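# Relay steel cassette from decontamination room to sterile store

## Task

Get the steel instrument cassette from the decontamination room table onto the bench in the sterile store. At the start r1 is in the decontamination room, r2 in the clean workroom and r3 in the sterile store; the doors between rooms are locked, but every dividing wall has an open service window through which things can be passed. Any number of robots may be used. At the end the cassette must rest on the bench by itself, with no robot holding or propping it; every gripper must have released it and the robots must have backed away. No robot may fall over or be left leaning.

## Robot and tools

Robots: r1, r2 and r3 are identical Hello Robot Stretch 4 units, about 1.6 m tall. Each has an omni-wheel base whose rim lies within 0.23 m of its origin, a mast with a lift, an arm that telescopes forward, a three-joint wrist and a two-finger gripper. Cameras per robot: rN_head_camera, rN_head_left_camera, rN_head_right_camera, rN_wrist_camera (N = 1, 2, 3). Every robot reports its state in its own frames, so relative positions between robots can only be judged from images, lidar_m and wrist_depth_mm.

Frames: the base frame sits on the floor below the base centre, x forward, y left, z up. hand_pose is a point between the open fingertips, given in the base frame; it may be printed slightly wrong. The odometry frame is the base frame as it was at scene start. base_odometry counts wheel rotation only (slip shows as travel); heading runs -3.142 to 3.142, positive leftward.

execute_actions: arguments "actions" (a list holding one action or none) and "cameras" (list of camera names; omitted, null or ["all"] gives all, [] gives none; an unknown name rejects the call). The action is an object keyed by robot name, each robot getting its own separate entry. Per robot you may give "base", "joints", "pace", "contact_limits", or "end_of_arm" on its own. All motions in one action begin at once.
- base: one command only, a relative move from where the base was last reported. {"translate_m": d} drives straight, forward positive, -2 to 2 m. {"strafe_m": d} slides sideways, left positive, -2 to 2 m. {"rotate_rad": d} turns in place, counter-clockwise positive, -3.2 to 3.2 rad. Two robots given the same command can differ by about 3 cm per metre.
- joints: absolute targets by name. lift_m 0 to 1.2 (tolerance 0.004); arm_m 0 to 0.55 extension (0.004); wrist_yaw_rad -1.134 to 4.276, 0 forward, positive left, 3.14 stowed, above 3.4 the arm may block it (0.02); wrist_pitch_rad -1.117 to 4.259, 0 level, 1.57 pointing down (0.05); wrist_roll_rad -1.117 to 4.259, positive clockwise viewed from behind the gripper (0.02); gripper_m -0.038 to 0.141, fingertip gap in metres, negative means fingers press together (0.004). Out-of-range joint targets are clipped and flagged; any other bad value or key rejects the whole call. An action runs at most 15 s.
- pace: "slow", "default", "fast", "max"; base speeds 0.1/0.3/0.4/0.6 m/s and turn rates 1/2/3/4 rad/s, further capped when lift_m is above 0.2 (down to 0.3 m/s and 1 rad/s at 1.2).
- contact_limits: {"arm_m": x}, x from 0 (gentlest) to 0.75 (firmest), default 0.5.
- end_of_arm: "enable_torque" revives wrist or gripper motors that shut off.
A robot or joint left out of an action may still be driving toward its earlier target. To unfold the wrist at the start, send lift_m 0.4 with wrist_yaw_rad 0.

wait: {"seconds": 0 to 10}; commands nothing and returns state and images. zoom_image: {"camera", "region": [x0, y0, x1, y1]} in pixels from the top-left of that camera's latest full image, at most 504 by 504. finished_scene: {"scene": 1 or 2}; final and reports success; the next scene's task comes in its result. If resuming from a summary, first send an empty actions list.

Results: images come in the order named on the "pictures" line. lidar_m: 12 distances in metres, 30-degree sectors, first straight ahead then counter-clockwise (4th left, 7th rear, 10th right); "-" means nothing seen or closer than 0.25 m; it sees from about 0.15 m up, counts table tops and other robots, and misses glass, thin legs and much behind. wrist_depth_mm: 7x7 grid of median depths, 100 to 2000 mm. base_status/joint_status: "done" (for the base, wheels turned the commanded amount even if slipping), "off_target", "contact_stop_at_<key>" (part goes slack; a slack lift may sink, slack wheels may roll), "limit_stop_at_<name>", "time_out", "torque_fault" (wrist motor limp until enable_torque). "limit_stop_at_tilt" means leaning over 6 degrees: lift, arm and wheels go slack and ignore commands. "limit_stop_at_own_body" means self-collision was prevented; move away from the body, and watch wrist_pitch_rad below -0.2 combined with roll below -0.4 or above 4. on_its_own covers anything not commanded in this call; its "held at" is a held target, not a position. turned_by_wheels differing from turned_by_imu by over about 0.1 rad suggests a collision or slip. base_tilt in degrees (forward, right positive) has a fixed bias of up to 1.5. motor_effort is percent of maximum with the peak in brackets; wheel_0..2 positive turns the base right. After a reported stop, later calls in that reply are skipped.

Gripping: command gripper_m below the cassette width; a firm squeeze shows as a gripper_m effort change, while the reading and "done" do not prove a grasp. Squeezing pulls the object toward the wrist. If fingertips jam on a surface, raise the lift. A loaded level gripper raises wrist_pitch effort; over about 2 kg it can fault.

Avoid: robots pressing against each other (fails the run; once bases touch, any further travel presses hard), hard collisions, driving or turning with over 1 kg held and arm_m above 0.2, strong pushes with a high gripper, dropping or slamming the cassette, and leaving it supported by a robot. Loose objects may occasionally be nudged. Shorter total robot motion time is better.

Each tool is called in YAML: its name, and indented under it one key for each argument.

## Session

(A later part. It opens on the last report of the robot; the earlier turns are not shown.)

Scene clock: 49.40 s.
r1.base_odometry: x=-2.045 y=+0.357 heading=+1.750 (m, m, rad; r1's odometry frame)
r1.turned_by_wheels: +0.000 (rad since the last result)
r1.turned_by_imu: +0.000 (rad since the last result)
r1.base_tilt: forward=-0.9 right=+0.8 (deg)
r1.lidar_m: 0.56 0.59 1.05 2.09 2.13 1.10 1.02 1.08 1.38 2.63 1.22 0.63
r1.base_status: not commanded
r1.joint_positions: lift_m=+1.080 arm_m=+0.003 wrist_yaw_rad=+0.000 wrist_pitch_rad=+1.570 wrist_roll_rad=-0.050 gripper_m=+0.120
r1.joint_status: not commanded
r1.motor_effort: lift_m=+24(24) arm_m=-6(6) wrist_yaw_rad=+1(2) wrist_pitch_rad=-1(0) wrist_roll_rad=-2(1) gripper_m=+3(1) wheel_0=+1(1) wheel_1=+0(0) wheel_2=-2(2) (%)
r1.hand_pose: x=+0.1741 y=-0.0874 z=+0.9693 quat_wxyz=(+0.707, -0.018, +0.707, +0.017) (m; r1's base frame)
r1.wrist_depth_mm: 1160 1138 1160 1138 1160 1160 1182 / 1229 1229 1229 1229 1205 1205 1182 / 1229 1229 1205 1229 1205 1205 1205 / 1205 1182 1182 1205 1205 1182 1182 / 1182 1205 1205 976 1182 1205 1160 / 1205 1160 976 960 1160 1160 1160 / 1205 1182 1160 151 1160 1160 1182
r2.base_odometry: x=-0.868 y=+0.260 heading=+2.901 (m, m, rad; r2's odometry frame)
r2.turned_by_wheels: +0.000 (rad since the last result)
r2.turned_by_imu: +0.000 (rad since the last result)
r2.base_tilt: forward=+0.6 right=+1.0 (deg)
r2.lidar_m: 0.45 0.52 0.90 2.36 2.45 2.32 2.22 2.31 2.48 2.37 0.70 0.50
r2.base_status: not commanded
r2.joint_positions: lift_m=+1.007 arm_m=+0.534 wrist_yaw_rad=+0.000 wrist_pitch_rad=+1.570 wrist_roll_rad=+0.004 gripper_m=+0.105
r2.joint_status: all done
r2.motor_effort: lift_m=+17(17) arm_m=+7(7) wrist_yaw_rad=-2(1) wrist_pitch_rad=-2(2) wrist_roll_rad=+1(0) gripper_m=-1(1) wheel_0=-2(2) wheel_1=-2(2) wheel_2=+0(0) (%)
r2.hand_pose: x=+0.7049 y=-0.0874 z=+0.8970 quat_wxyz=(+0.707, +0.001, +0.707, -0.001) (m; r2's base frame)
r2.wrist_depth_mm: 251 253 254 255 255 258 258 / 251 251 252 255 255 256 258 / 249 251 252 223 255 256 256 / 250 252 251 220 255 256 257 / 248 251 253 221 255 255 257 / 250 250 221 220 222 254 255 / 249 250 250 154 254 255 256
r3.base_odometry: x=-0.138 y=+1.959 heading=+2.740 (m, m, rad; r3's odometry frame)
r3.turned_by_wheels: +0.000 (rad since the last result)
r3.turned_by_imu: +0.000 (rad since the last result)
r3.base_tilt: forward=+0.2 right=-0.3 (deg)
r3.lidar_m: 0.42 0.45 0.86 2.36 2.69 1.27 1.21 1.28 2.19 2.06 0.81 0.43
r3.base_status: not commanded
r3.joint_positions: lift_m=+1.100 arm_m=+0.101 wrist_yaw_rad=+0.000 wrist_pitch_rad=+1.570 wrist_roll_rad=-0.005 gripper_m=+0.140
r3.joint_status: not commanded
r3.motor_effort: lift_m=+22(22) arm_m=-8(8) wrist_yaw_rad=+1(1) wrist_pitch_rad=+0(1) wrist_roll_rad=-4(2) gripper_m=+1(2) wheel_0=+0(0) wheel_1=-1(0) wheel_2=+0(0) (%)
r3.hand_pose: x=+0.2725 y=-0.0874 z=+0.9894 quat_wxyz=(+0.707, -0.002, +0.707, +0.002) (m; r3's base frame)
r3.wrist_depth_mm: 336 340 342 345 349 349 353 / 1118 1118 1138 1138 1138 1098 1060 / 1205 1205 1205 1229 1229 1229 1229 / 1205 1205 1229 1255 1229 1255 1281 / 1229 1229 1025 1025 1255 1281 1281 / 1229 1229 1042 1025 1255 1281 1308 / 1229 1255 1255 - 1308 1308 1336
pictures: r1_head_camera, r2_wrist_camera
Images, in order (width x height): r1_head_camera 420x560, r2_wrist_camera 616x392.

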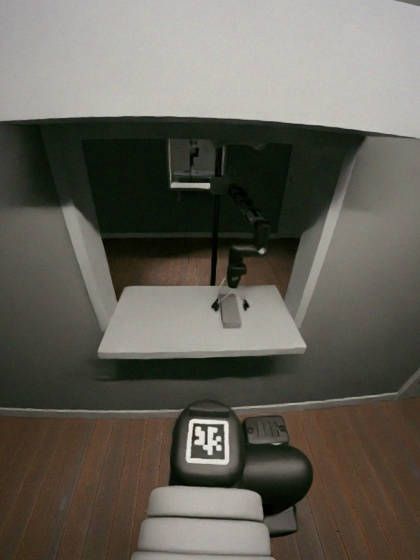

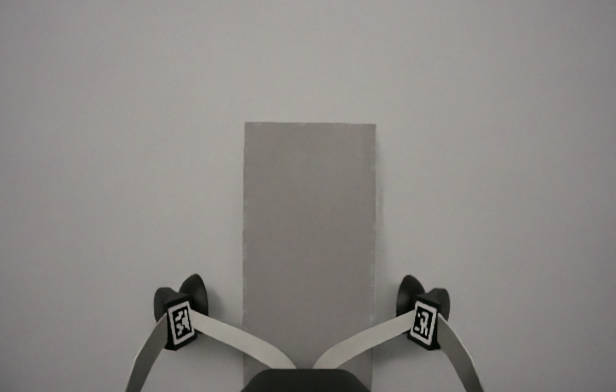

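execute_actions:
  actions:
    - {"r2":{"base":{"strafe_m":-0.004},"joints":{"arm_m":0.54,"lift_m":1.004,"gripper_m":0.02}}}
  cameras: ["r2_wrist_camera"]

Scene clock: 51.37 s.
r1.base_odometry: x=-2.045 y=+0.357 heading=+1.750 (m, m, rad; r1's odometry frame)
r1.turned_by_wheels: +0.000 (rad since the last result)
r1.turned_by_imu: +0.000 (rad since the last result)
r1.base_tilt: forward=-0.7 right=+0.9 (deg)
r1.lidar_m: 0.56 0.59 1.04 2.07 2.15 1.11 1.00 1.06 1.40 2.62 1.24 0.65
r1.base_status: not commanded
r1.joint_positions: lift_m=+1.080 arm_m=+0.003 wrist_yaw_rad=+0.000 wrist_pitch_rad=+1.570 wrist_roll_rad=-0.050 gripper_m=+0.120
r1.joint_status: not commanded
r1.motor_effort: lift_m=+24(24) arm_m=-6(6) wrist_yaw_rad=+0(0) wrist_pitch_rad=+0(0) wrist_roll_rad=-1(1) gripper_m=-3(2) wheel_0=+0(1) wheel_1=+0(0) wheel_2=-2(2) (%)
r1.hand_pose: x=+0.1741 y=-0.0874 z=+0.9693 quat_wxyz=(+0.707, -0.018, +0.707, +0.017) (m; r1's base frame)
r1.wrist_depth_mm: 1160 1138 1138 1160 1138 1182 1205 / 1229 1229 1229 1229 1205 1205 1205 / 1229 1205 1205 1205 1205 1182 1205 / 1229 1229 1229 1205 1205 1182 1182 / 1205 1205 1182 976 1182 1182 1160 / 1182 1182 976 960 1160 1182 1182 / 1182 1182 1182 151 1160 1160 1160
r2.base_odometry: x=-0.867 y=+0.264 heading=+2.901 (m, m, rad; r2's odometry frame)
r2.turned_by_wheels: +0.000 (rad since the last result)
r2.turned_by_imu: +0.001 (rad since the last result)
r2.base_tilt: forward=+0.6 right=+1.0 (deg)
r2.lidar_m: 0.48 0.49 0.91 2.34 2.47 2.31 2.21 2.33 2.47 2.37 0.71 0.51
r2.base_status: done
r2.joint_positions: lift_m=+1.004 arm_m=+0.539 wrist_yaw_rad=+0.000 wrist_pitch_rad=+1.570 wrist_roll_rad=+0.004 gripper_m=+0.020
r2.joint_status: all done
r2.motor_effort: lift_m=+18(17) arm_m=+7(7) wrist_yaw_rad=-1(1) wrist_pitch_rad=-1(1) wrist_roll_rad=+1(0) gripper_m=-25(26) wheel_0=-2(7) wheel_1=+0(8) wheel_2=+0(0) (%)
r2.hand_pose: x=+0.7099 y=-0.0874 z=+0.8939 quat_wxyz=(+0.707, +0.001, +0.707, -0.001) (m; r2's base frame)
r2.wrist_depth_mm: 248 248 250 251 253 253 255 / 246 248 249 252 251 252 253 / 246 248 247 204 250 252 253 / 246 248 246 203 250 251 253 / 246 248 248 204 251 251 253 / 246 247 202 202 204 251 252 / 245 162 202 203 204 166 253
r3.base_odometry: x=-0.138 y=+1.959 heading=+2.740 (m, m, rad; r3's odometry frame)
r3.turned_by_wheels: +0.000 (rad since the last result)
r3.turned_by_imu: +0.000 (rad since the last result)
r3.base_tilt: forward=+0.1 right=-0.4 (deg)
r3.lidar_m: 0.41 0.44 0.87 2.38 2.69 1.28 1.23 1.24 2.22 2.06 0.82 0.43
r3.base_status: not commanded
r3.joint_positions: lift_m=+1.100 arm_m=+0.101 wrist_yaw_rad=+0.000 wrist_pitch_rad=+1.570 wrist_roll_rad=-0.005 gripper_m=+0.140
r3.joint_status: not commanded
r3.motor_effort: lift_m=+22(22) arm_m=-8(8) wrist_yaw_rad=+1(1) wrist_pitch_rad=+0(2) wrist_roll_rad=+0(1) gripper_m=+0(0) wheel_0=+0(0) wheel_1=+0(0) wheel_2=+0(0) (%)
r3.hand_pose: x=+0.2725 y=-0.0874 z=+0.9894 quat_wxyz=(+0.707, -0.002, +0.707, +0.002) (m; r3's base frame)
r3.wrist_depth_mm: 336 340 343 345 347 351 351 / 1098 1118 1118 1138 1138 1098 1060 / 1205 1205 1229 1229 1229 1229 1255 / 1229 1229 1229 1255 1229 1281 1281 / 1229 1229 1025 1042 1255 1281 1308 / 1229 1229 1025 1008 1281 1281 1281 / 1255 1281 1255 - 1281 1281 1336
pictures: r2_wrist_camera
Images, in order (width x height): r2_wrist_camera 616x392.

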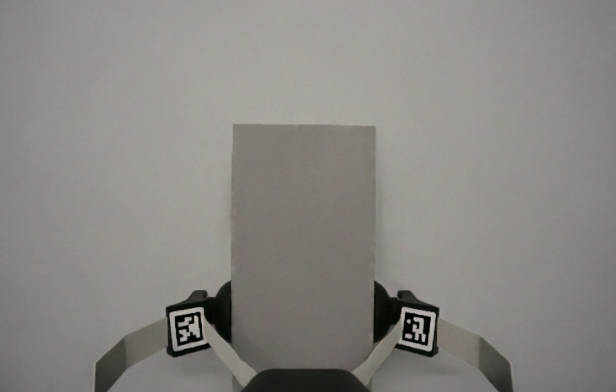

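execute_actions:
  actions:
    - {"r2":{"base":{"translate_m":-1.52},"joints":{"arm_m":0.08,"lift_m":1.06},"pace":"fast"}}
  cameras: []

execute_actions:
  actions:
    - {"r2":{"base":{"rotate_rad":3.1},"pace":"fast"},"r3":{"joints":{"arm_m":0.03}}}
  cameras: ["r2_wrist_camera","r2_head_camera","r3_head_camera"]

Scene clock: 57.57 s.
r1.base_odometry: x=-2.045 y=+0.357 heading=+1.750 (m, m, rad; r1's odometry frame)
r1.turned_by_wheels: +0.000 (rad since the last result)
r1.turned_by_imu: +0.001 (rad since the last result)
r1.base_tilt: forward=-0.6 right=+0.9 (deg)
r1.lidar_m: 0.57 0.58 1.06 2.08 2.14 1.11 1.01 1.05 1.40 2.64 1.24 0.64
r1.base_status: not commanded
r1.joint_positions: lift_m=+1.080 arm_m=+0.003 wrist_yaw_rad=+0.000 wrist_pitch_rad=+1.570 wrist_roll_rad=-0.050 gripper_m=+0.120
r1.joint_status: not commanded
r1.motor_effort: lift_m=+24(24) arm_m=-6(7) wrist_yaw_rad=+3(0) wrist_pitch_rad=+1(0) wrist_roll_rad=-1(1) gripper_m=+1(1) wheel_0=+1(1) wheel_1=+0(0) wheel_2=-2(2) (%)
r1.hand_pose: x=+0.1741 y=-0.0874 z=+0.9693 quat_wxyz=(+0.707, -0.018, +0.707, +0.017) (m; r1's base frame)
r1.wrist_depth_mm: 1138 1138 1138 1138 1138 1160 1160 / 1205 1229 1205 1229 1205 1205 1182 / 1229 1229 1205 1205 1205 1182 1205 / 1205 1205 1205 1205 1205 1182 1182 / 1182 1182 1205 976 1182 1205 1182 / 1205 1182 960 960 1160 1160 1182 / 1182 1205 1160 151 1160 1160 1160
r2.base_odometry: x=+0.609 y=-0.099 heading=+2.900 (m, m, rad; r2's odometry frame)
r2.turned_by_wheels: -0.001 (rad since the last result)
r2.turned_by_imu: -0.006 (rad since the last result)
r2.base_tilt: forward=+0.6 right=+1.1 (deg)
r2.lidar_m: 1.99 2.25 2.45 2.37 1.00 0.56 0.53 0.60 0.76 2.36 2.45 0.36
r2.base_status: done
r2.joint_positions: lift_m=+1.060 arm_m=+0.081 wrist_yaw_rad=+0.000 wrist_pitch_rad=+1.570 wrist_roll_rad=+0.004 gripper_m=+0.020
r2.joint_status: all done
r2.motor_effort: lift_m=+23(24) arm_m=-7(10) wrist_yaw_rad=-1(2) wrist_pitch_rad=-2(2) wrist_roll_rad=+1(0) gripper_m=-25(26) wheel_0=-2(8) wheel_1=-3(9) wheel_2=-1(14) (%)
r2.hand_pose: x=+0.2523 y=-0.0874 z=+0.9494 quat_wxyz=(+0.707, +0.001, +0.707, -0.001) (m; r2's base frame)
r2.wrist_depth_mm: 1138 1160 1160 1160 1182 1182 1160 / 1118 1138 1138 1160 1182 1182 1182 / 1182 1118 1138 204 1160 1160 1182 / 1118 1138 1138 204 1160 1182 1160 / 1138 1160 931 204 1160 1160 1182 / 1118 1138 202 203 203 1160 1182 / 1138 162 202 203 203 165 1160
r3.base_odometry: x=-0.138 y=+1.959 heading=+2.740 (m, m, rad; r3's odometry frame)
r3.turned_by_wheels: +0.000 (rad since the last result)
r3.turned_by_imu: +0.001 (rad since the last result)
r3.base_tilt: forward=+0.1 right=-0.4 (deg)
r3.lidar_m: 0.42 0.46 0.84 2.39 2.70 1.28 1.21 1.29 2.21 2.08 0.80 0.46
r3.base_status: not commanded
r3.joint_positions: lift_m=+1.100 arm_m=+0.101 wrist_yaw_rad=+0.000 wrist_pitch_rad=+1.570 wrist_roll_rad=-0.005 gripper_m=+0.140
r3.joint_status: not commanded
r3.motor_effort: lift_m=+22(22) arm_m=-8(8) wrist_yaw_rad=+1(1) wrist_pitch_rad=+3(2) wrist_roll_rad=-3(2) gripper_m=+1(1) wheel_0=+0(0) wheel_1=+0(1) wheel_2=+0(0) (%)
r3.hand_pose: x=+0.2725 y=-0.0874 z=+0.9894 quat_wxyz=(+0.707, -0.002, +0.707, +0.002) (m; r3's base frame)
r3.wrist_depth_mm: 338 340 343 345 349 349 353 / 1098 1138 1118 1138 1138 1098 1060 / 1205 1205 1229 1255 1229 1229 1281 / 1229 1229 1229 1255 1255 1229 1255 / 1229 1229 1008 1042 1255 1255 1281 / 1229 1229 1042 1025 1281 1281 1308 / 1229 1255 1255 - 1281 1308 1308
pictures: none
No camera images: the call's "cameras" was empty. Leave "cameras" out to get every camera's image.

Scene clock: 61.03 s.
r1.base_odometry: x=-2.045 y=+0.357 heading=+1.750 (m, m, rad; r1's odometry frame)
r1.turned_by_wheels: +0.000 (rad since the last result)
r1.turned_by_imu: +0.001 (rad since the last result)
r1.base_tilt: forward=-0.6 right=+0.8 (deg)
r1.lidar_m: 0.56 0.58 1.04 2.08 2.16 1.10 1.01 1.08 1.40 2.64 1.25 0.64
r1.base_status: not commanded
r1.joint_positions: lift_m=+1.080 arm_m=+0.003 wrist_yaw_rad=+0.000 wrist_pitch_rad=+1.570 wrist_roll_rad=-0.050 gripper_m=+0.120
r1.joint_status: not commanded
r1.motor_effort: lift_m=+24(24) arm_m=-6(6) wrist_yaw_rad=+3(3) wrist_pitch_rad=+0(0) wrist_roll_rad=-1(1) gripper_m=-3(2) wheel_0=+1(1) wheel_1=+0(0) wheel_2=-2(2) (%)
r1.hand_pose: x=+0.1741 y=-0.0874 z=+0.9693 quat_wxyz=(+0.707, -0.018, +0.707, +0.017) (m; r1's base frame)
r1.wrist_depth_mm: 1138 1138 1138 1160 1138 1160 1182 / 1229 1229 1229 1205 1205 1205 1205 / 1229 1229 1205 1205 1205 1205 1182 / 1205 1229 1205 1205 1205 1182 1182 / 1205 1205 1182 991 1182 1160 1160 / 1205 1182 960 960 1182 1160 1182 / 1182 1182 1182 151 1160 1160 1160
r2.base_odometry: x=+0.609 y=-0.099 heading=-0.284 (m, m, rad; r2's odometry frame)
r2.turned_by_wheels: +3.099 (rad since the last result)
r2.turned_by_imu: +3.144 (rad since the last result)
r2.base_tilt: forward=+0.6 right=+1.1 (deg)
r2.lidar_m: 0.46 0.49 0.71 2.31 2.43 2.28 2.15 2.25 2.52 2.38 1.04 0.36
r2.base_status: done
r2.joint_positions: lift_m=+1.060 arm_m=+0.081 wrist_yaw_rad=+0.000 wrist_pitch_rad=+1.570 wrist_roll_rad=+0.004 gripper_m=+0.020
r2.joint_status: not commanded
r2.motor_effort: lift_m=+23(24) arm_m=-7(7) wrist_yaw_rad=-1(1) wrist_pitch_rad=-1(0) wrist_roll_rad=+0(1) gripper_m=-26(26) wheel_0=-3(9) wheel_1=-5(8) wheel_2=-2(8) (%)
r2.hand_pose: x=+0.2524 y=-0.0874 z=+0.9495 quat_wxyz=(+0.707, +0.001, +0.707, -0.001) (m; r2's base frame)
r2.wrist_depth_mm: 809 831 854 891 917 917 946 / 1060 1138 1160 1118 1182 1160 1160 / 1138 1138 1138 205 1160 1182 1182 / 1160 1138 1138 204 1160 1182 1182 / 1138 1160 946 203 1160 1160 1160 / 1138 1118 202 202 204 1160 1182 / 1138 161 202 202 203 661 1160
r3.base_odometry: x=-0.138 y=+1.959 heading=+2.740 (m, m, rad; r3's odometry frame)
r3.turned_by_wheels: +0.000 (rad since the last result)
r3.turned_by_imu: +0.001 (rad since the last result)
r3.base_tilt: forward=+0.2 right=-0.3 (deg)
r3.lidar_m: 0.41 0.45 0.84 2.36 2.70 1.26 1.20 1.29 2.19 2.09 0.81 0.44
r3.base_status: not commanded
r3.joint_positions: lift_m=+1.100 arm_m=+0.031 wrist_yaw_rad=+0.000 wrist_pitch_rad=+1.570 wrist_roll_rad=-0.005 gripper_m=+0.140
r3.joint_status: all done
r3.motor_effort: lift_m=+22(22) arm_m=-8(7) wrist_yaw_rad=+0(0) wrist_pitch_rad=+2(0) wrist_roll_rad=+0(1) gripper_m=+0(0) wheel_0=+0(0) wheel_1=-1(1) wheel_2=+0(0) (%)
r3.hand_pose: x=+0.2025 y=-0.0874 z=+0.9894 quat_wxyz=(+0.707, -0.002, +0.707, +0.002) (m; r3's base frame)
r3.wrist_depth_mm: 904 931 904 891 891 891 866 / 1182 1205 1205 1205 1229 1229 1229 / 1182 1205 1205 1229 1229 1281 1281 / 1229 1229 1229 1229 1229 1255 1281 / 1229 1205 1025 1025 1229 1281 1281 / 1229 1229 1042 904 1255 1281 1281 / 1255 1255 1255 - 1281 1308 1308
pictures: r2_head_camera, r2_wrist_camera, r3_head_camera
Images, in order (width x height): r2_head_camera 420x560, r2_wrist_camera 616x392, r3_head_camera 420x560.

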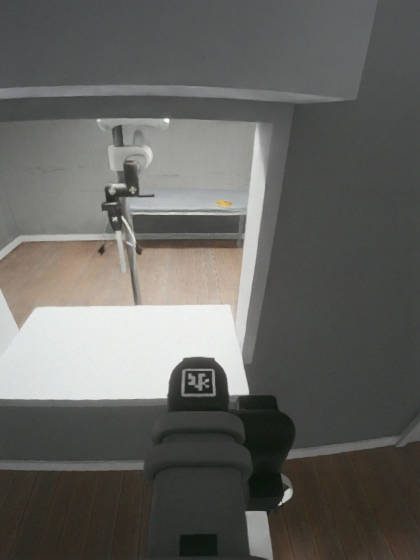

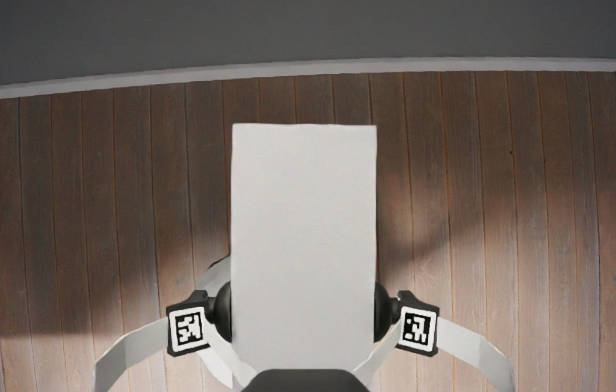

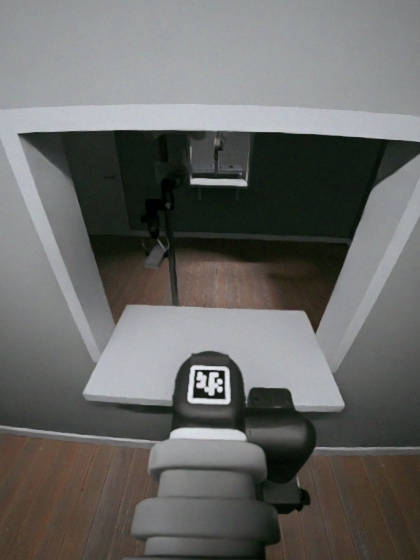

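execute_actions:
  actions:
    - {"r2":{"base":{"strafe_m":0.27},"joints":{"arm_m":0.3},"pace":"fast"},"r3":{"base":{"strafe_m":0.14}}}
  cameras: []

execute_actions:
  actions:
    - {"r2":{"base":{"translate_m":0.04},"joints":{"arm_m":0.53,"wrist_roll_rad":-0.04,"lift_m":1.04},"pace":"fast"}}
  cameras: ["r2_wrist_camera","r3_head_camera"]

Scene clock: 63.73 s.
r1.base_odometry: x=-2.045 y=+0.357 heading=+1.750 (m, m, rad; r1's odometry frame)
r1.turned_by_wheels: +0.000 (rad since the last result)
r1.turned_by_imu: +0.001 (rad since the last result)
r1.base_tilt: forward=-0.7 right=+0.8 (deg)
r1.lidar_m: 0.53 0.58 1.04 2.09 2.14 1.09 1.00 1.08 1.38 2.63 1.22 0.63
r1.base_status: not commanded
r1.joint_positions: lift_m=+1.080 arm_m=+0.003 wrist_yaw_rad=+0.000 wrist_pitch_rad=+1.570 wrist_roll_rad=-0.050 gripper_m=+0.120
r1.joint_status: not commanded
r1.motor_effort: lift_m=+24(24) arm_m=-7(7) wrist_yaw_rad=-1(1) wrist_pitch_rad=+0(0) wrist_roll_rad=+0(2) gripper_m=-1(1) wheel_0=+1(1) wheel_1=+0(0) wheel_2=-2(2) (%)
r1.hand_pose: x=+0.1741 y=-0.0874 z=+0.9693 quat_wxyz=(+0.707, -0.018, +0.707, +0.017) (m; r1's base frame)
r1.wrist_depth_mm: 1160 1138 1138 1138 1160 1160 1182 / 1229 1205 1205 1205 1205 1205 1229 / 1205 1229 1205 1205 1182 1182 1205 / 1205 1229 1229 1182 1205 1182 1182 / 1205 1205 1182 976 1205 1182 1160 / 1182 1205 976 960 1182 1160 1182 / 1182 1182 1182 151 1160 1160 1160
r2.base_odometry: x=+0.685 y=+0.160 heading=-0.284 (m, m, rad; r2's odometry frame)
r2.turned_by_wheels: +0.000 (rad since the last result)
r2.turned_by_imu: +0.001 (rad since the last result)
r2.base_tilt: forward=+0.6 right=+1.0 (deg)
r2.lidar_m: 0.34 0.48 0.93 2.09 2.13 2.27 2.17 2.24 2.78 2.66 1.02 0.38
r2.base_status: done
r2.joint_positions: lift_m=+1.060 arm_m=+0.299 wrist_yaw_rad=+0.000 wrist_pitch_rad=+1.570 wrist_roll_rad=+0.004 gripper_m=+0.020
r2.joint_status: all done
r2.motor_effort: lift_m=+23(23) arm_m=+7(11) wrist_yaw_rad=-2(1) wrist_pitch_rad=-1(4) wrist_roll_rad=+0(0) gripper_m=-25(25) wheel_0=+0(12) wheel_1=+2(13) wheel_2=+0(1) (%)
r2.hand_pose: x=+0.4699 y=-0.0874 z=+0.9495 quat_wxyz=(+0.707, +0.001, +0.707, -0.001) (m; r2's base frame)
r2.wrist_depth_mm: 303 304 306 306 309 310 309 / 303 304 304 306 306 310 310 / 303 303 306 204 307 310 309 / 309 1138 304 204 1160 1182 1160 / 1138 1138 1118 204 1182 1160 1182 / 1118 1138 202 202 204 1160 1160 / 1138 162 202 203 204 165 1160
r3.base_odometry: x=-0.193 y=+1.830 heading=+2.740 (m, m, rad; r3's odometry frame)
r3.turned_by_wheels: +0.000 (rad since the last result)
r3.turned_by_imu: +0.001 (rad since the last result)
r3.base_tilt: forward=+0.1 right=-0.4 (deg)
r3.lidar_m: 0.43 0.45 0.83 2.42 2.55 1.27 1.21 1.27 2.37 2.13 0.60 0.43
r3.base_status: done
r3.joint_positions: lift_m=+1.100 arm_m=+0.031 wrist_yaw_rad=+0.000 wrist_pitch_rad=+1.570 wrist_roll_rad=-0.005 gripper_m=+0.140
r3.joint_status: not commanded
r3.motor_effort: lift_m=+21(22) arm_m=-8(8) wrist_yaw_rad=+0(1) wrist_pitch_rad=-2(1) wrist_roll_rad=-1(2) gripper_m=+1(0) wheel_0=+1(9) wheel_1=+0(7) wheel_2=-1(0) (%)
r3.hand_pose: x=+0.2025 y=-0.0874 z=+0.9894 quat_wxyz=(+0.707, -0.002, +0.707, +0.002) (m; r3's base frame)
r3.wrist_depth_mm: 917 931 904 904 891 891 891 / 1160 1205 1205 1229 1229 1255 1229 / 1205 1205 1205 1229 1255 1255 1255 / 1205 1229 1229 1229 1229 1281 1281 / 1229 1205 1008 1025 1281 1281 1308 / 1255 1229 1025 904 1281 1281 1281 / 1229 1229 1255 - 1281 1308 1308
pictures: none
No camera images: the call's "cameras" was empty. Leave "cameras" out to get every camera's image.

Scene clock: 65.27 s.
r1.base_odometry: x=-2.045 y=+0.357 heading=+1.750 (m, m, rad; r1's odometry frame)
r1.turned_by_wheels: +0.000 (rad since the last result)
r1.turned_by_imu: +0.000 (rad since the last result)
r1.base_tilt: forward=-0.6 right=+1.0 (deg)
r1.lidar_m: 0.56 0.59 1.01 2.08 2.14 1.09 1.03 1.08 1.41 2.64 1.22 0.62
r1.base_status: not commanded
r1.joint_positions: lift_m=+1.080 arm_m=+0.003 wrist_yaw_rad=+0.000 wrist_pitch_rad=+1.570 wrist_roll_rad=-0.050 gripper_m=+0.120
r1.joint_status: not commanded
r1.motor_effort: lift_m=+24(24) arm_m=-6(7) wrist_yaw_rad=+0(0) wrist_pitch_rad=+0(0) wrist_roll_rad=-1(1) gripper_m=-1(4) wheel_0=+1(1) wheel_1=+0(0) wheel_2=-2(2) (%)
r1.hand_pose: x=+0.1741 y=-0.0874 z=+0.9693 quat_wxyz=(+0.707, -0.018, +0.707, +0.017) (m; r1's base frame)
r1.wrist_depth_mm: 1160 1138 1118 1160 1160 1160 1182 / 1255 1229 1229 1205 1205 1205 1205 / 1205 1205 1205 1205 1205 1182 1182 / 1205 1205 1205 1205 1182 1205 1205 / 1205 1182 1205 991 1182 1182 1160 / 1182 1182 976 960 1182 1160 1182 / 1182 1182 1160 151 1160 1160 1182
r2.base_odometry: x=+0.723 y=+0.149 heading=-0.283 (m, m, rad; r2's odometry frame)
r2.turned_by_wheels: +0.001 (rad since the last result)
r2.turned_by_imu: +0.001 (rad since the last result)
r2.base_tilt: forward=+0.7 right=+1.0 (deg)
r2.lidar_m: 0.41 0.46 0.64 2.09 2.16 2.31 2.19 2.29 2.78 2.65 0.98 0.47
r2.base_status: done
r2.joint_positions: lift_m=+1.040 arm_m=+0.529 wrist_yaw_rad=+0.000 wrist_pitch_rad=+1.570 wrist_roll_rad=-0.040 gripper_m=+0.020
r2.joint_status: all done
r2.motor_effort: lift_m=+20(20) arm_m=+7(7) wrist_yaw_rad=-1(2) wrist_pitch_rad=-1(6) wrist_roll_rad=+0(1) gripper_m=-26(25) wheel_0=+1(5) wheel_1=+4(10) wheel_2=+2(13) (%)
r2.hand_pose: x=+0.7000 y=-0.0874 z=+0.9298 quat_wxyz=(+0.707, -0.014, +0.707, +0.014) (m; r2's base frame)
r2.wrist_depth_mm: 283 285 286 287 289 290 290 / 282 283 286 286 285 289 289 / 282 283 285 204 289 287 287 / 282 282 283 203 287 287 289 / 282 285 283 204 286 287 287 / 279 281 202 203 203 287 287 / 281 162 203 202 203 165 287
r3.base_odometry: x=-0.193 y=+1.830 heading=+2.740 (m, m, rad; r3's odometry frame)
r3.turned_by_wheels: +0.000 (rad since the last result)
r3.turned_by_imu: +0.000 (rad since the last result)
r3.base_tilt: forward=+0.1 right=-0.3 (deg)
r3.lidar_m: 0.43 0.44 0.84 2.43 2.54 1.27 1.20 1.27 2.36 2.16 0.63 0.46
r3.base_status: not commanded
r3.joint_positions: lift_m=+1.100 arm_m=+0.031 wrist_yaw_rad=+0.000 wrist_pitch_rad=+1.570 wrist_roll_rad=-0.005 gripper_m=+0.140
r3.joint_status: not commanded
r3.motor_effort: lift_m=+22(22) arm_m=-8(8) wrist_yaw_rad=+1(0) wrist_pitch_rad=+1(1) wrist_roll_rad=+0(4) gripper_m=+0(1) wheel_0=+1(1) wheel_1=+0(0) wheel_2=-1(1) (%)
r3.hand_pose: x=+0.2025 y=-0.0874 z=+0.9894 quat_wxyz=(+0.707, -0.002, +0.707, +0.002) (m; r3's base frame)
r3.wrist_depth_mm: 931 931 904 904 891 891 878 / 1205 1182 1205 1205 1229 1255 1255 / 1205 1205 1205 1229 1255 1255 1255 / 1205 1229 1229 1229 1255 1281 1255 / 1205 1205 1008 1042 1255 1281 1281 / 1229 1229 1025 904 1281 1281 1308 / 1255 1255 1255 - 1308 1308 1308
pictures: r2_wrist_camera, r3_head_camera
Images, in order (width x height): r2_wrist_camera 616x392, r3_head_camera 420x560.

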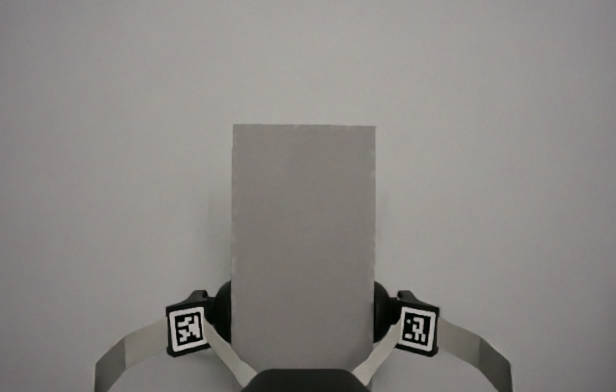

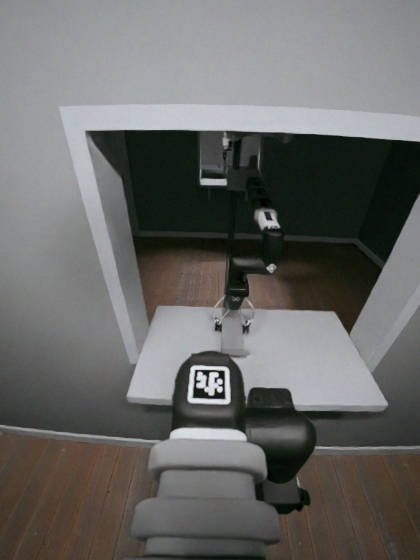

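execute_actions:
  actions:
    - {"r2":{"joints":{"lift_m":1.004,"arm_m":0.546}},"r3":{"joints":{"lift_m":1.075}}}
  cameras: []

execute_actions:
  actions:
    - {"r2":{"joints":{"gripper_m":0.105}}}
  cameras: []

execute_actions:
  actions:
    - {"r2":{"joints":{"lift_m":1.07,"arm_m":0.2,"gripper_m":0.13},"base":{"translate_m":-0.1},"pace":"max"},"r3":{"joints":{"arm_m":0.13}}}
  cameras: []

execute_actions:
  actions:
    - {"r2":{"joints":{"arm_m":0.01}},"r3":{"joints":{"arm_m":0.51,"gripper_m":0.12},"pace":"max"}}
  cameras: ["r3_wrist_camera","r2_head_camera"]

Scene clock: 67.07 s.
r1.base_odometry: x=-2.045 y=+0.357 heading=+1.750 (m, m, rad; r1's odometry frame)
r1.turned_by_wheels: +0.000 (rad since the last result)
r1.turned_by_imu: +0.000 (rad since the last result)
r1.base_tilt: forward=-0.6 right=+0.9 (deg)
r1.lidar_m: 0.56 0.59 1.04 2.11 2.14 1.11 1.01 1.07 1.40 2.64 1.23 0.64
r1.base_status: not commanded
r1.joint_positions: lift_m=+1.080 arm_m=+0.003 wrist_yaw_rad=+0.000 wrist_pitch_rad=+1.570 wrist_roll_rad=-0.050 gripper_m=+0.120
r1.joint_status: not commanded
r1.motor_effort: lift_m=+24(24) arm_m=-7(6) wrist_yaw_rad=+1(0) wrist_pitch_rad=+0(0) wrist_roll_rad=+0(0) gripper_m=+1(2) wheel_0=+1(1) wheel_1=+0(1) wheel_2=-2(2) (%)
r1.hand_pose: x=+0.1741 y=-0.0874 z=+0.9693 quat_wxyz=(+0.707, -0.018, +0.707, +0.017) (m; r1's base frame)
r1.wrist_depth_mm: 1160 1138 1138 1138 1160 1160 1182 / 1205 1229 1229 1229 1229 1255 1205 / 1229 1205 1205 1205 1229 1182 1205 / 1205 1205 1229 1205 1182 1205 1182 / 1205 1205 1182 976 1182 1160 1182 / 1205 1182 976 976 1182 1182 1160 / 1182 1182 1182 151 1160 1160 1138
r2.base_odometry: x=+0.723 y=+0.149 heading=-0.283 (m, m, rad; r2's odometry frame)
r2.turned_by_wheels: +0.000 (rad since the last result)
r2.turned_by_imu: +0.001 (rad since the last result)
r2.base_tilt: forward=+0.6 right=+1.0 (deg)
r2.lidar_m: 0.41 0.41 0.59 2.08 2.13 2.33 2.19 2.28 2.78 2.64 0.96 0.46
r2.base_status: not commanded
r2.joint_positions: lift_m=+1.004 arm_m=+0.545 wrist_yaw_rad=+0.000 wrist_pitch_rad=+1.570 wrist_roll_rad=-0.040 gripper_m=+0.020
r2.joint_status: all done
r2.motor_effort: lift_m=+19(18) arm_m=+7(7) wrist_yaw_rad=-1(2) wrist_pitch_rad=-2(3) wrist_roll_rad=+1(0) gripper_m=-26(25) wheel_0=+1(1) wheel_1=+4(4) wheel_2=+2(1) (%)
r2.hand_pose: x=+0.7159 y=-0.0874 z=+0.8938 quat_wxyz=(+0.707, -0.014, +0.707, +0.014) (m; r2's base frame)
r2.wrist_depth_mm: 248 249 250 250 252 253 253 / 248 248 249 250 251 252 253 / 249 248 248 205 251 252 254 / 247 247 248 204 251 251 253 / 246 248 247 204 250 252 252 / 245 246 202 202 204 252 252 / 245 161 202 202 203 165 251
r3.base_odometry: x=-0.193 y=+1.830 heading=+2.740 (m, m, rad; r3's odometry frame)
r3.turned_by_wheels: +0.000 (rad since the last result)
r3.turned_by_imu: +0.000 (rad since the last result)
r3.base_tilt: forward=+0.2 right=-0.3 (deg)
r3.lidar_m: 0.41 0.43 0.86 2.43 2.53 1.29 1.20 1.30 2.35 2.12 0.62 0.43
r3.base_status: not commanded
r3.joint_positions: lift_m=+1.075 arm_m=+0.031 wrist_yaw_rad=+0.000 wrist_pitch_rad=+1.570 wrist_roll_rad=-0.005 gripper_m=+0.140
r3.joint_status: all done
r3.motor_effort: lift_m=+13(20) arm_m=-8(8) wrist_yaw_rad=+1(1) wrist_pitch_rad=+1(0) wrist_roll_rad=-3(1) gripper_m=+1(1) wheel_0=+2(2) wheel_1=+0(0) wheel_2=-1(1) (%)
r3.hand_pose: x=+0.2025 y=-0.0874 z=+0.9651 quat_wxyz=(+0.707, -0.002, +0.707, +0.002) (m; r3's base frame)
r3.wrist_depth_mm: 917 931 917 904 891 891 891 / 1160 1160 1160 1205 1205 1205 1229 / 1160 1182 1205 1182 1205 1205 1229 / 1205 1182 1182 1205 1229 1255 1255 / 1205 1205 991 991 1229 1255 1255 / 1205 1205 1008 904 1229 1255 1281 / 1205 1255 1255 - 1255 1281 1281
pictures: none
No camera images: the call's "cameras" was empty. Leave "cameras" out to get every camera's image.

Scene clock: 68.73 s.
r1.base_odometry: x=-2.045 y=+0.357 heading=+1.750 (m, m, rad; r1's odometry frame)
r1.turned_by_wheels: +0.000 (rad since the last result)
r1.turned_by_imu: +0.000 (rad since the last result)
r1.base_tilt: forward=-0.7 right=+0.8 (deg)
r1.lidar_m: 0.57 0.60 1.01 2.09 2.13 1.09 1.02 1.08 1.42 2.63 1.24 0.64
r1.base_status: not commanded
r1.joint_positions: lift_m=+1.080 arm_m=+0.003 wrist_yaw_rad=+0.000 wrist_pitch_rad=+1.570 wrist_roll_rad=-0.050 gripper_m=+0.120
r1.joint_status: not commanded
r1.motor_effort: lift_m=+24(24) arm_m=-6(6) wrist_yaw_rad=+1(0) wrist_pitch_rad=+0(0) wrist_roll_rad=+0(2) gripper_m=-4(1) wheel_0=+1(1) wheel_1=+0(0) wheel_2=-2(2) (%)
r1.hand_pose: x=+0.1741 y=-0.0874 z=+0.9693 quat_wxyz=(+0.707, -0.018, +0.707, +0.017) (m; r1's base frame)
r1.wrist_depth_mm: 1160 1138 1138 1138 1138 1160 1182 / 1205 1255 1205 1205 1205 1229 1205 / 1205 1229 1205 1205 1229 1205 1182 / 1229 1205 1205 1205 1182 1160 1182 / 1205 1205 1182 976 1182 1182 1182 / 1205 1182 976 960 1182 1182 1182 / 1160 1182 1182 151 1160 1160 1138
r2.base_odometry: x=+0.723 y=+0.149 heading=-0.283 (m, m, rad; r2's odometry frame)
r2.turned_by_wheels: +0.000 (rad since the last result)
r2.turned_by_imu: +0.001 (rad since the last result)
r2.base_tilt: forward=+0.6 right=+1.0 (deg)
r2.lidar_m: 0.44 0.45 0.60 2.08 2.18 2.33 2.21 2.27 2.81 2.63 0.97 0.48
r2.base_status: not commanded
r2.joint_positions: lift_m=+1.004 arm_m=+0.545 wrist_yaw_rad=+0.000 wrist_pitch_rad=+1.570 wrist_roll_rad=-0.040 gripper_m=+0.105
r2.joint_status: all done
r2.motor_effort: lift_m=+19(19) arm_m=+7(7) wrist_yaw_rad=-2(1) wrist_pitch_rad=-3(4) wrist_roll_rad=+1(0) gripper_m=+0(26) wheel_0=+1(1) wheel_1=+4(4) wheel_2=+2(1) (%)
r2.hand_pose: x=+0.7158 y=-0.0874 z=+0.8938 quat_wxyz=(+0.707, -0.014, +0.707, +0.014) (m; r2's base frame)
r2.wrist_depth_mm: 248 250 251 252 252 255 255 / 249 249 251 251 252 253 253 / 246 248 249 219 251 253 255 / 247 250 250 219 251 252 254 / 246 248 248 218 251 253 254 / 247 246 218 218 219 253 253 / 245 247 247 154 250 251 252
r3.base_odometry: x=-0.193 y=+1.830 heading=+2.740 (m, m, rad; r3's odometry frame)
r3.turned_by_wheels: +0.000 (rad since the last result)
r3.turned_by_imu: +0.000 (rad since the last result)
r3.base_tilt: forward=+0.2 right=-0.4 (deg)
r3.lidar_m: 0.41 0.45 0.84 2.43 2.55 1.28 1.23 1.26 2.35 2.15 0.60 0.46
r3.base_status: not commanded
r3.joint_positions: lift_m=+1.075 arm_m=+0.031 wrist_yaw_rad=+0.000 wrist_pitch_rad=+1.570 wrist_roll_rad=-0.005 gripper_m=+0.140
r3.joint_status: not commanded
r3.motor_effort: lift_m=+13(13) arm_m=-8(8) wrist_yaw_rad=+0(1) wrist_pitch_rad=+1(3) wrist_roll_rad=-4(2) gripper_m=+1(0) wheel_0=+2(2) wheel_1=+0(1) wheel_2=-1(1) (%)
r3.hand_pose: x=+0.2025 y=-0.0874 z=+0.9651 quat_wxyz=(+0.707, -0.002, +0.707, +0.002) (m; r3's base frame)
r3.wrist_depth_mm: 904 931 891 917 904 891 891 / 1160 1182 1182 1205 1205 1205 1205 / 1182 1182 1205 1205 1229 1205 1229 / 1182 1205 1205 1205 1229 1229 1255 / 1182 1182 976 991 1255 1229 1255 / 1205 1229 991 904 1255 1255 1281 / 1229 1229 1229 - 1255 1281 1281
pictures: none
No camera images: the call's "cameras" was empty. Leave "cameras" out to get every camera's image.

Scene clock: 70.43 s.
r1.base_odometry: x=-2.045 y=+0.357 heading=+1.750 (m, m, rad; r1's odometry frame)
r1.turned_by_wheels: +0.000 (rad since the last result)
r1.turned_by_imu: +0.000 (rad since the last result)
r1.base_tilt: forward=-0.7 right=+0.8 (deg)
r1.lidar_m: 0.56 0.58 1.04 2.08 2.13 1.08 1.02 1.07 1.42 2.64 1.24 0.62
r1.base_status: not commanded
r1.joint_positions: lift_m=+1.080 arm_m=+0.003 wrist_yaw_rad=+0.000 wrist_pitch_rad=+1.570 wrist_roll_rad=-0.050 gripper_m=+0.120
r1.joint_status: not commanded
r1.motor_effort: lift_m=+24(24) arm_m=-6(6) wrist_yaw_rad=+1(0) wrist_pitch_rad=+0(1) wrist_roll_rad=-1(0) gripper_m=-2(0) wheel_0=+1(1) wheel_1=+0(0) wheel_2=-2(2) (%)
r1.hand_pose: x=+0.1741 y=-0.0874 z=+0.9693 quat_wxyz=(+0.707, -0.018, +0.707, +0.017) (m; r1's base frame)
r1.wrist_depth_mm: 1138 1138 1160 1138 1160 1182 1160 / 1229 1229 1205 1205 1205 1205 1205 / 1229 1205 1205 1205 1205 1182 1182 / 1205 1229 1205 1182 1205 1182 1182 / 1205 1182 1182 991 1182 1182 1182 / 1182 1182 976 960 1182 1160 1182 / 1182 1160 1160 151 1160 1182 1182
r2.base_odometry: x=+0.627 y=+0.177 heading=-0.284 (m, m, rad; r2's odometry frame)
r2.turned_by_wheels: -0.001 (rad since the last result)
r2.turned_by_imu: +0.000 (rad since the last result)
r2.base_tilt: forward=+0.6 right=+1.0 (deg)
r2.lidar_m: 0.52 0.54 0.99 2.08 2.15 2.21 2.10 2.16 2.77 2.63 1.12 0.58
r2.base_status: done
r2.joint_positions: lift_m=+1.070 arm_m=+0.201 wrist_yaw_rad=+0.000 wrist_pitch_rad=+1.570 wrist_roll_rad=-0.040 gripper_m=+0.130
r2.joint_status: all done
r2.motor_effort: lift_m=+21(24) arm_m=-7(9) wrist_yaw_rad=+0(2) wrist_pitch_rad=-4(3) wrist_roll_rad=+1(0) gripper_m=+0(1) wheel_0=-3(7) wheel_1=-5(9) wheel_2=+1(12) (%)
r2.hand_pose: x=+0.3723 y=-0.0874 z=+0.9596 quat_wxyz=(+0.707, -0.014, +0.707, +0.014) (m; r2's base frame)
r2.wrist_depth_mm: 699 699 723 732 723 723 723 / 991 1008 1025 1060 1078 1042 1025 / 1138 1160 1160 1160 1182 1205 1182 / 1138 1182 1160 1160 1160 1182 1182 / 1160 1160 1182 1138 1160 1182 1182 / 1138 1138 946 991 1160 1182 1182 / 1160 1138 946 152 1182 1160 1160
r3.base_odometry: x=-0.193 y=+1.830 heading=+2.740 (m, m, rad; r3's odometry frame)
r3.turned_by_wheels: +0.000 (rad since the last result)
r3.turned_by_imu: +0.000 (rad since the last result)
r3.base_tilt: forward=+0.2 right=-0.4 (deg)
r3.lidar_m: 0.43 0.45 0.83 2.44 2.56 1.27 1.21 1.29 2.32 2.18 0.64 0.46
r3.base_status: not commanded
r3.joint_positions: lift_m=+1.075 arm_m=+0.129 wrist_yaw_rad=+0.000 wrist_pitch_rad=+1.570 wrist_roll_rad=-0.005 gripper_m=+0.140
r3.joint_status: all done
r3.motor_effort: lift_m=+13(13) arm_m=+8(10) wrist_yaw_rad=+0(1) wrist_pitch_rad=+1(0) wrist_roll_rad=-1(1) gripper_m=+0(1) wheel_0=+2(2) wheel_1=+0(0) wheel_2=-1(1) (%)
r3.hand_pose: x=+0.2997 y=-0.0874 z=+0.9651 quat_wxyz=(+0.707, -0.002, +0.707, +0.002) (m; r3's base frame)
r3.wrist_depth_mm: 314 317 320 320 324 327 329 / 1060 1078 1078 1060 1042 1008 976 / 1205 1182 1182 1205 1205 1229 1229 / 1205 1205 1182 1205 1229 1255 1229 / 1205 1182 1025 1042 1229 1255 1229 / 1182 1205 1008 1008 1255 1281 1281 / 1205 1229 1255 - 1255 1255 1281
pictures: none
No camera images: the call's "cameras" was empty. Leave "cameras" out to get every camera's image.

Scene clock: 72.20 s.
r1.base_odometry: x=-2.045 y=+0.357 heading=+1.750 (m, m, rad; r1's odometry frame)
r1.turned_by_wheels: +0.000 (rad since the last result)
r1.turned_by_imu: +0.000 (rad since the last result)
r1.base_tilt: forward=-0.6 right=+0.8 (deg)
r1.lidar_m: 0.58 0.57 1.04 2.08 2.13 1.10 1.02 1.06 1.41 2.64 1.23 0.62
r1.base_status: not commanded
r1.joint_positions: lift_m=+1.080 arm_m=+0.003 wrist_yaw_rad=+0.000 wrist_pitch_rad=+1.570 wrist_roll_rad=-0.050 gripper_m=+0.120
r1.joint_status: not commanded
r1.motor_effort: lift_m=+24(24) arm_m=-7(6) wrist_yaw_rad=+1(1) wrist_pitch_rad=+0(1) wrist_roll_rad=+0(1) gripper_m=-1(1) wheel_0=+1(1) wheel_1=+0(0) wheel_2=-2(2) (%)
r1.hand_pose: x=+0.1741 y=-0.0874 z=+0.9693 quat_wxyz=(+0.707, -0.018, +0.707, +0.017) (m; r1's base frame)
r1.wrist_depth_mm: 1138 1138 1138 1160 1138 1160 1182 / 1205 1205 1229 1255 1205 1182 1205 / 1229 1205 1182 1205 1205 1182 1182 / 1205 1205 1205 1205 1205 1182 1205 / 1182 1205 1205 976 1182 1160 1160 / 1182 1182 976 976 1182 1182 1160 / 1182 1182 1182 151 1160 1160 1160
r2.base_odometry: x=+0.627 y=+0.177 heading=-0.284 (m, m, rad; r2's odometry frame)
r2.turned_by_wheels: +0.000 (rad since the last result)
r2.turned_by_imu: +0.001 (rad since the last result)
r2.base_tilt: forward=+0.6 right=+1.0 (deg)
r2.lidar_m: 0.52 0.55 0.99 2.10 2.17 2.21 2.10 2.17 2.82 2.64 1.14 0.55
r2.base_status: not commanded
r2.joint_positions: lift_m=+1.070 arm_m=+0.011 wrist_yaw_rad=+0.000 wrist_pitch_rad=+1.570 wrist_roll_rad=-0.040 gripper_m=+0.130
r2.joint_status: all done
r2.motor_effort: lift_m=+22(22) arm_m=-8(5) wrist_yaw_rad=-1(0) wrist_pitch_rad=-2(4) wrist_roll_rad=+0(0) gripper_m=-1(1) wheel_0=-3(4) wheel_1=-5(5) wheel_2=+1(1) (%)
r2.hand_pose: x=+0.1824 y=-0.0874 z=+0.9596 quat_wxyz=(+0.707, -0.014, +0.707, +0.014) (m; r2's base frame)
r2.wrist_depth_mm: 1078 1060 1118 1098 1118 1118 1118 / 1182 1160 1138 1182 1182 1160 1160 / 1138 1138 1138 1138 1182 1182 1182 / 1138 1160 1182 1160 1160 1205 1182 / 1138 1160 946 976 1182 1182 1182 / 1138 1138 946 946 1160 1160 1182 / 1138 1160 1138 152 1160 1160 1182
r3.base_odometry: x=-0.193 y=+1.830 heading=+2.740 (m, m, rad; r3's odometry frame)
r3.turned_by_wheels: +0.000 (rad since the last result)
r3.turned_by_imu: +0.000 (rad since the last result)
r3.base_tilt: forward=+0.2 right=-0.4 (deg)
r3.lidar_m: 0.42 0.46 0.87 2.39 2.55 1.28 1.20 1.26 2.37 2.19 0.62 0.46
r3.base_status: not commanded
r3.joint_positions: lift_m=+1.075 arm_m=+0.509 wrist_yaw_rad=+0.000 wrist_pitch_rad=+1.570 wrist_roll_rad=-0.005 gripper_m=+0.120
r3.joint_status: all done
r3.motor_effort: lift_m=+13(13) arm_m=+8(9) wrist_yaw_rad=+0(0) wrist_pitch_rad=+4(1) wrist_roll_rad=-2(3) gripper_m=+0(1) wheel_0=+1(2) wheel_1=+0(0) wheel_2=-1(1) (%)
r3.hand_pose: x=+0.6798 y=-0.0874 z=+0.9651 quat_wxyz=(+0.707, -0.002, +0.707, +0.002) (m; r3's base frame)
r3.wrist_depth_mm: 312 314 317 319 322 325 327 / 314 317 319 324 324 327 329 / 317 320 324 293 329 329 334 / 322 324 325 296 330 334 336 / 324 325 327 298 332 334 340 / 327 327 300 298 336 342 342 / 329 332 332 - 338 343 345
pictures: r2_head_camera, r3_wrist_camera
Images, in order (width x height): r2_head_camera 420x560, r3_wrist_camera 616x392.

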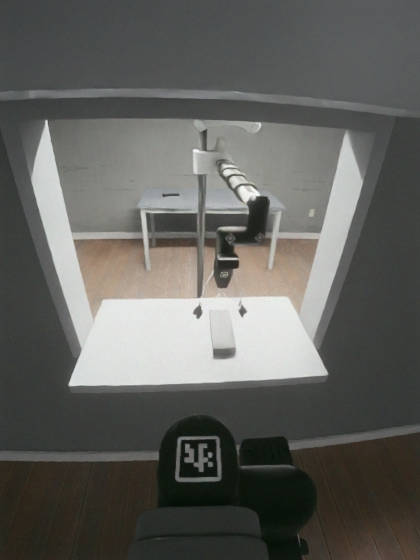

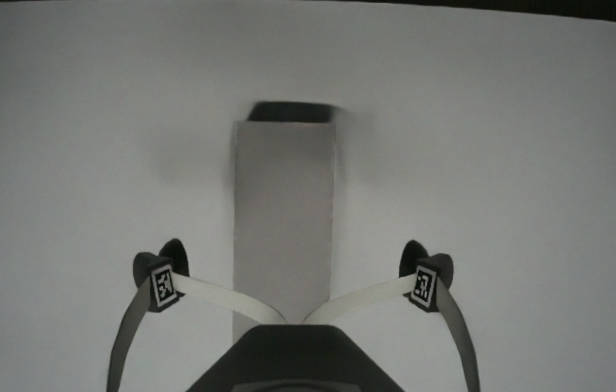

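execute_actions:
  actions:
    - {"r3":{"base":{"strafe_m":0.006},"joints":{"lift_m":1.006,"gripper_m":0.105}},"r2":{"joints":{"wrist_pitch_rad":0.6}}}
  cameras: ["r3_wrist_camera","r2_wrist_camera"]

Scene clock: 73.90 s.
r1.base_odometry: x=-2.045 y=+0.357 heading=+1.750 (m, m, rad; r1's odometry frame)
r1.turned_by_wheels: +0.000 (rad since the last result)
r1.turned_by_imu: +0.000 (rad since the last result)
r1.base_tilt: forward=-0.8 right=+0.9 (deg)
r1.lidar_m: 0.56 0.60 1.05 2.09 2.13 1.08 1.02 1.08 1.41 2.64 1.20 0.64
r1.base_status: not commanded
r1.joint_positions: lift_m=+1.080 arm_m=+0.003 wrist_yaw_rad=+0.000 wrist_pitch_rad=+1.570 wrist_roll_rad=-0.050 gripper_m=+0.120
r1.joint_status: not commanded
r1.motor_effort: lift_m=+24(24) arm_m=-6(6) wrist_yaw_rad=+0(1) wrist_pitch_rad=+0(0) wrist_roll_rad=-2(1) gripper_m=+0(4) wheel_0=+1(1) wheel_1=+0(0) wheel_2=-2(2) (%)
r1.hand_pose: x=+0.1741 y=-0.0874 z=+0.9693 quat_wxyz=(+0.707, -0.018, +0.707, +0.017) (m; r1's base frame)
r1.wrist_depth_mm: 1138 1138 1160 1138 1138 1182 1182 / 1229 1229 1205 1205 1205 1205 1205 / 1205 1229 1229 1205 1205 1182 1205 / 1205 1205 1205 1182 1205 1205 1160 / 1182 1182 1205 976 1205 1182 1182 / 1205 1182 960 960 1182 1182 1160 / 1182 1182 1160 151 1160 1160 1160
r2.base_odometry: x=+0.627 y=+0.177 heading=-0.284 (m, m, rad; r2's odometry frame)
r2.turned_by_wheels: +0.000 (rad since the last result)
r2.turned_by_imu: +0.001 (rad since the last result)
r2.base_tilt: forward=+0.6 right=+1.0 (deg)
r2.lidar_m: 0.50 0.56 1.02 2.10 2.15 2.23 2.10 2.16 2.80 2.66 1.10 0.58
r2.base_status: not commanded
r2.joint_positions: lift_m=+1.070 arm_m=+0.011 wrist_yaw_rad=+0.000 wrist_pitch_rad=+0.602 wrist_roll_rad=-0.040 gripper_m=+0.130
r2.joint_status: all done
r2.motor_effort: lift_m=+21(22) arm_m=-7(8) wrist_yaw_rad=-2(1) wrist_pitch_rad=-9(11) wrist_roll_rad=+1(0) gripper_m=+0(0) wheel_0=-3(4) wheel_1=-5(5) wheel_2=+1(1) (%)
r2.hand_pose: x=+0.4199 y=-0.0874 z=+1.0846 quat_wxyz=(+0.955, -0.019, +0.297, +0.006) (m; r2's base frame)
r2.wrist_depth_mm: - - - 480 - - 488 / - - - 539 - - 504 / - - - 854 - 661 554 / 654 668 668 647 715 661 609 / 544 554 569 569 591 615 676 / 492 480 496 517 504 525 768 / 788 788 788 152 842 854 866
r3.base_odometry: x=-0.195 y=+1.825 heading=+2.740 (m, m, rad; r3's odometry frame)
r3.turned_by_wheels: +0.000 (rad since the last result)
r3.turned_by_imu: +0.000 (rad since the last result)
r3.base_tilt: forward=+0.2 right=-0.3 (deg)
r3.lidar_m: 0.43 0.42 0.86 2.42 2.56 1.28 1.21 1.28 2.36 2.17 0.61 0.45
r3.base_status: done
r3.joint_positions: lift_m=+1.006 arm_m=+0.509 wrist_yaw_rad=+0.000 wrist_pitch_rad=+1.570 wrist_roll_rad=-0.005 gripper_m=+0.105
r3.joint_status: all done
r3.motor_effort: lift_m=+13(12) arm_m=+8(8) wrist_yaw_rad=+0(0) wrist_pitch_rad=+2(2) wrist_roll_rad=+0(1) gripper_m=+1(1) wheel_0=-1(4) wheel_1=-2(7) wheel_2=+0(0) (%)
r3.hand_pose: x=+0.6798 y=-0.0874 z=+0.8961 quat_wxyz=(+0.707, -0.002, +0.707, +0.002) (m; r3's base frame)
r3.wrist_depth_mm: 246 247 250 251 254 255 257 / 248 250 251 254 255 258 259 / 250 252 252 224 257 260 262 / 253 254 255 226 260 263 264 / 254 256 227 229 262 265 266 / 256 257 228 229 265 267 270 / 258 260 262 - 267 270 272
pictures: r2_wrist_camera, r3_wrist_camera
Images, in order (width x height): r2_wrist_camera 616x392, r3_wrist_camera 616x392.

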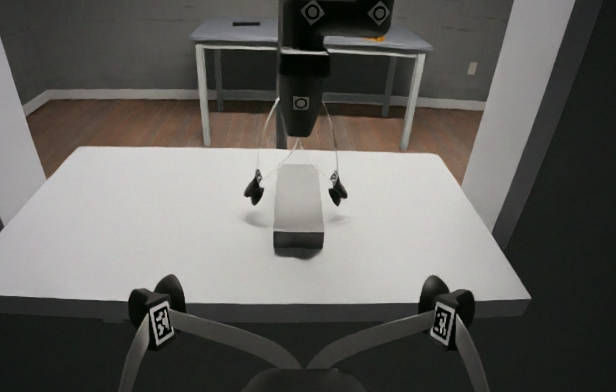

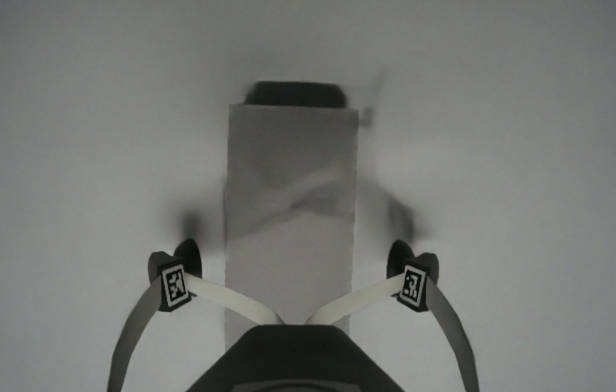

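zoom_image:
  camera: "r2_wrist_camera"
  region: [220, 140, 380, 270]

Region (220, 140, 380, 270) of r2_wrist_camera's 616x392 image, scaled by 3.150; it fills the top 410 rows of this view, and the rest is white.

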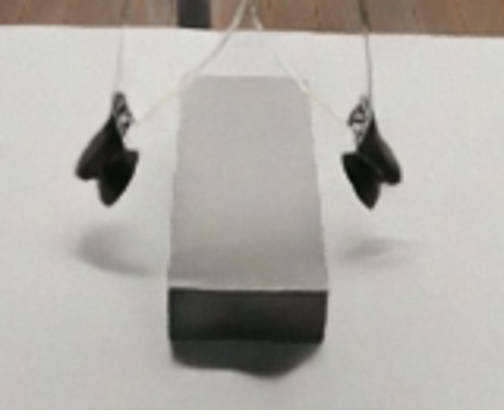

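execute_actions:
  actions:
    - {"r3":{"base":{"strafe_m":0.003},"joints":{"lift_m":0.999,"gripper_m":0.02}}}
  cameras: ["r3_wrist_camera","r2_wrist_camera"]

zoom_image:
  camera: "r2_wrist_camera"
  region: [220, 140, 380, 270]

Scene clock: 76.23 s.
r1.base_odometry: x=-2.045 y=+0.357 heading=+1.750 (m, m, rad; r1's odometry frame)
r1.turned_by_wheels: +0.000 (rad since the last result)
r1.turned_by_imu: +0.001 (rad since the last result)
r1.base_tilt: forward=-0.5 right=+0.7 (deg)
r1.lidar_m: 0.57 0.57 1.05 2.08 2.14 1.11 1.01 1.08 1.41 2.64 1.24 0.62
r1.base_status: not commanded
r1.joint_positions: lift_m=+1.080 arm_m=+0.003 wrist_yaw_rad=+0.000 wrist_pitch_rad=+1.570 wrist_roll_rad=-0.050 gripper_m=+0.120
r1.joint_status: not commanded
r1.motor_effort: lift_m=+24(24) arm_m=-7(6) wrist_yaw_rad=+0(0) wrist_pitch_rad=+0(1) wrist_roll_rad=-1(2) gripper_m=-1(0) wheel_0=+1(1) wheel_1=+0(0) wheel_2=-2(2) (%)
r1.hand_pose: x=+0.1741 y=-0.0874 z=+0.9693 quat_wxyz=(+0.707, -0.018, +0.707, +0.017) (m; r1's base frame)
r1.wrist_depth_mm: 1138 1138 1138 1138 1138 1182 1160 / 1229 1229 1205 1205 1205 1205 1182 / 1229 1229 1205 1205 1205 1229 1205 / 1205 1205 1229 1182 1205 1182 1205 / 1205 1182 1205 976 1182 1182 1160 / 1182 1182 976 976 1182 1160 1182 / 1182 1182 1160 151 1182 1182 1160
r2.base_odometry: x=+0.627 y=+0.177 heading=-0.284 (m, m, rad; r2's odometry frame)
r2.turned_by_wheels: +0.000 (rad since the last result)
r2.turned_by_imu: +0.001 (rad since the last result)
r2.base_tilt: forward=+0.6 right=+1.0 (deg)
r2.lidar_m: 0.54 0.54 1.01 2.07 2.16 2.25 2.12 2.19 2.80 2.64 1.11 0.55
r2.base_status: not commanded
r2.joint_positions: lift_m=+1.070 arm_m=+0.011 wrist_yaw_rad=+0.000 wrist_pitch_rad=+0.602 wrist_roll_rad=-0.040 gripper_m=+0.130
r2.joint_status: not commanded
r2.motor_effort: lift_m=+21(22) arm_m=-7(7) wrist_yaw_rad=-1(0) wrist_pitch_rad=-10(9) wrist_roll_rad=+0(1) gripper_m=+0(0) wheel_0=-3(3) wheel_1=-5(5) wheel_2=+1(1) (%)
r2.hand_pose: x=+0.4199 y=-0.0874 z=+1.0846 quat_wxyz=(+0.955, -0.019, +0.297, +0.006) (m; r2's base frame)
r2.wrist_depth_mm: - - - 492 - - 488 / - - - 535 - - 504 / - - - 842 - 661 544 / 647 676 691 647 723 654 609 / 544 554 569 564 591 621 676 / 492 480 496 512 512 525 768 / 778 788 798 152 842 866 878
r3.base_odometry: x=-0.196 y=+1.822 heading=+2.740 (m, m, rad; r3's odometry frame)
r3.turned_by_wheels: +0.000 (rad since the last result)
r3.turned_by_imu: +0.000 (rad since the last result)
r3.base_tilt: forward=+0.2 right=-0.4 (deg)
r3.lidar_m: 0.39 0.45 0.86 2.43 2.55 1.28 1.22 1.26 2.34 2.18 0.62 0.45
r3.base_status: done
r3.joint_positions: lift_m=+0.999 arm_m=+0.509 wrist_yaw_rad=+0.000 wrist_pitch_rad=+1.570 wrist_roll_rad=-0.005 gripper_m=+0.021
r3.joint_status: all done
r3.motor_effort: lift_m=+14(13) arm_m=+8(8) wrist_yaw_rad=+0(0) wrist_pitch_rad=+1(1) wrist_roll_rad=-3(3) gripper_m=-24(22) wheel_0=-2(8) wheel_1=-1(5) wheel_2=+0(0) (%)
r3.hand_pose: x=+0.6798 y=-0.0874 z=+0.8891 quat_wxyz=(+0.707, -0.002, +0.707, +0.002) (m; r3's base frame)
r3.wrist_depth_mm: 237 240 242 244 245 248 249 / 240 242 244 246 248 250 251 / 242 245 245 202 250 252 253 / 244 246 247 204 253 254 256 / 247 249 204 206 254 256 258 / 249 174 206 206 191 258 260 / 252 253 254 - 259 262 263
pictures: r2_wrist_camera, r3_wrist_camera
Images, in order (width x height): r2_wrist_camera 616x392, r3_wrist_camera 616x392.

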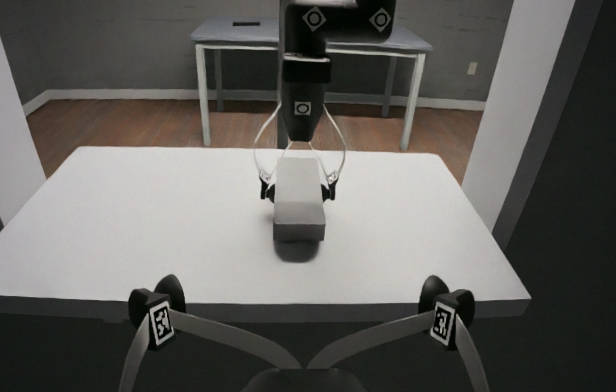

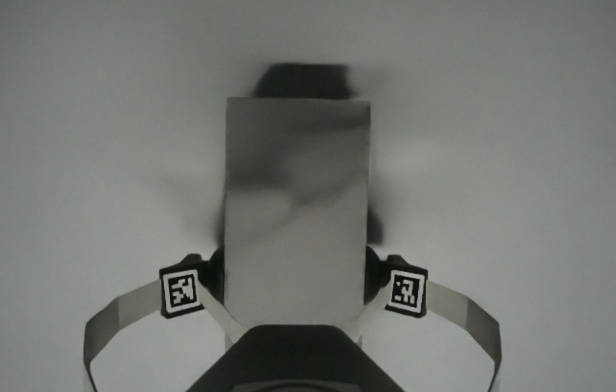

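Region (220, 140, 380, 270) of r2_wrist_camera's 616x392 image, scaled by 3.150; it fills the top 410 rows of this view, and the rest is white.

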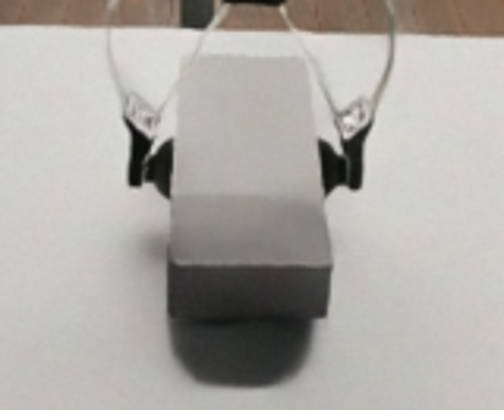

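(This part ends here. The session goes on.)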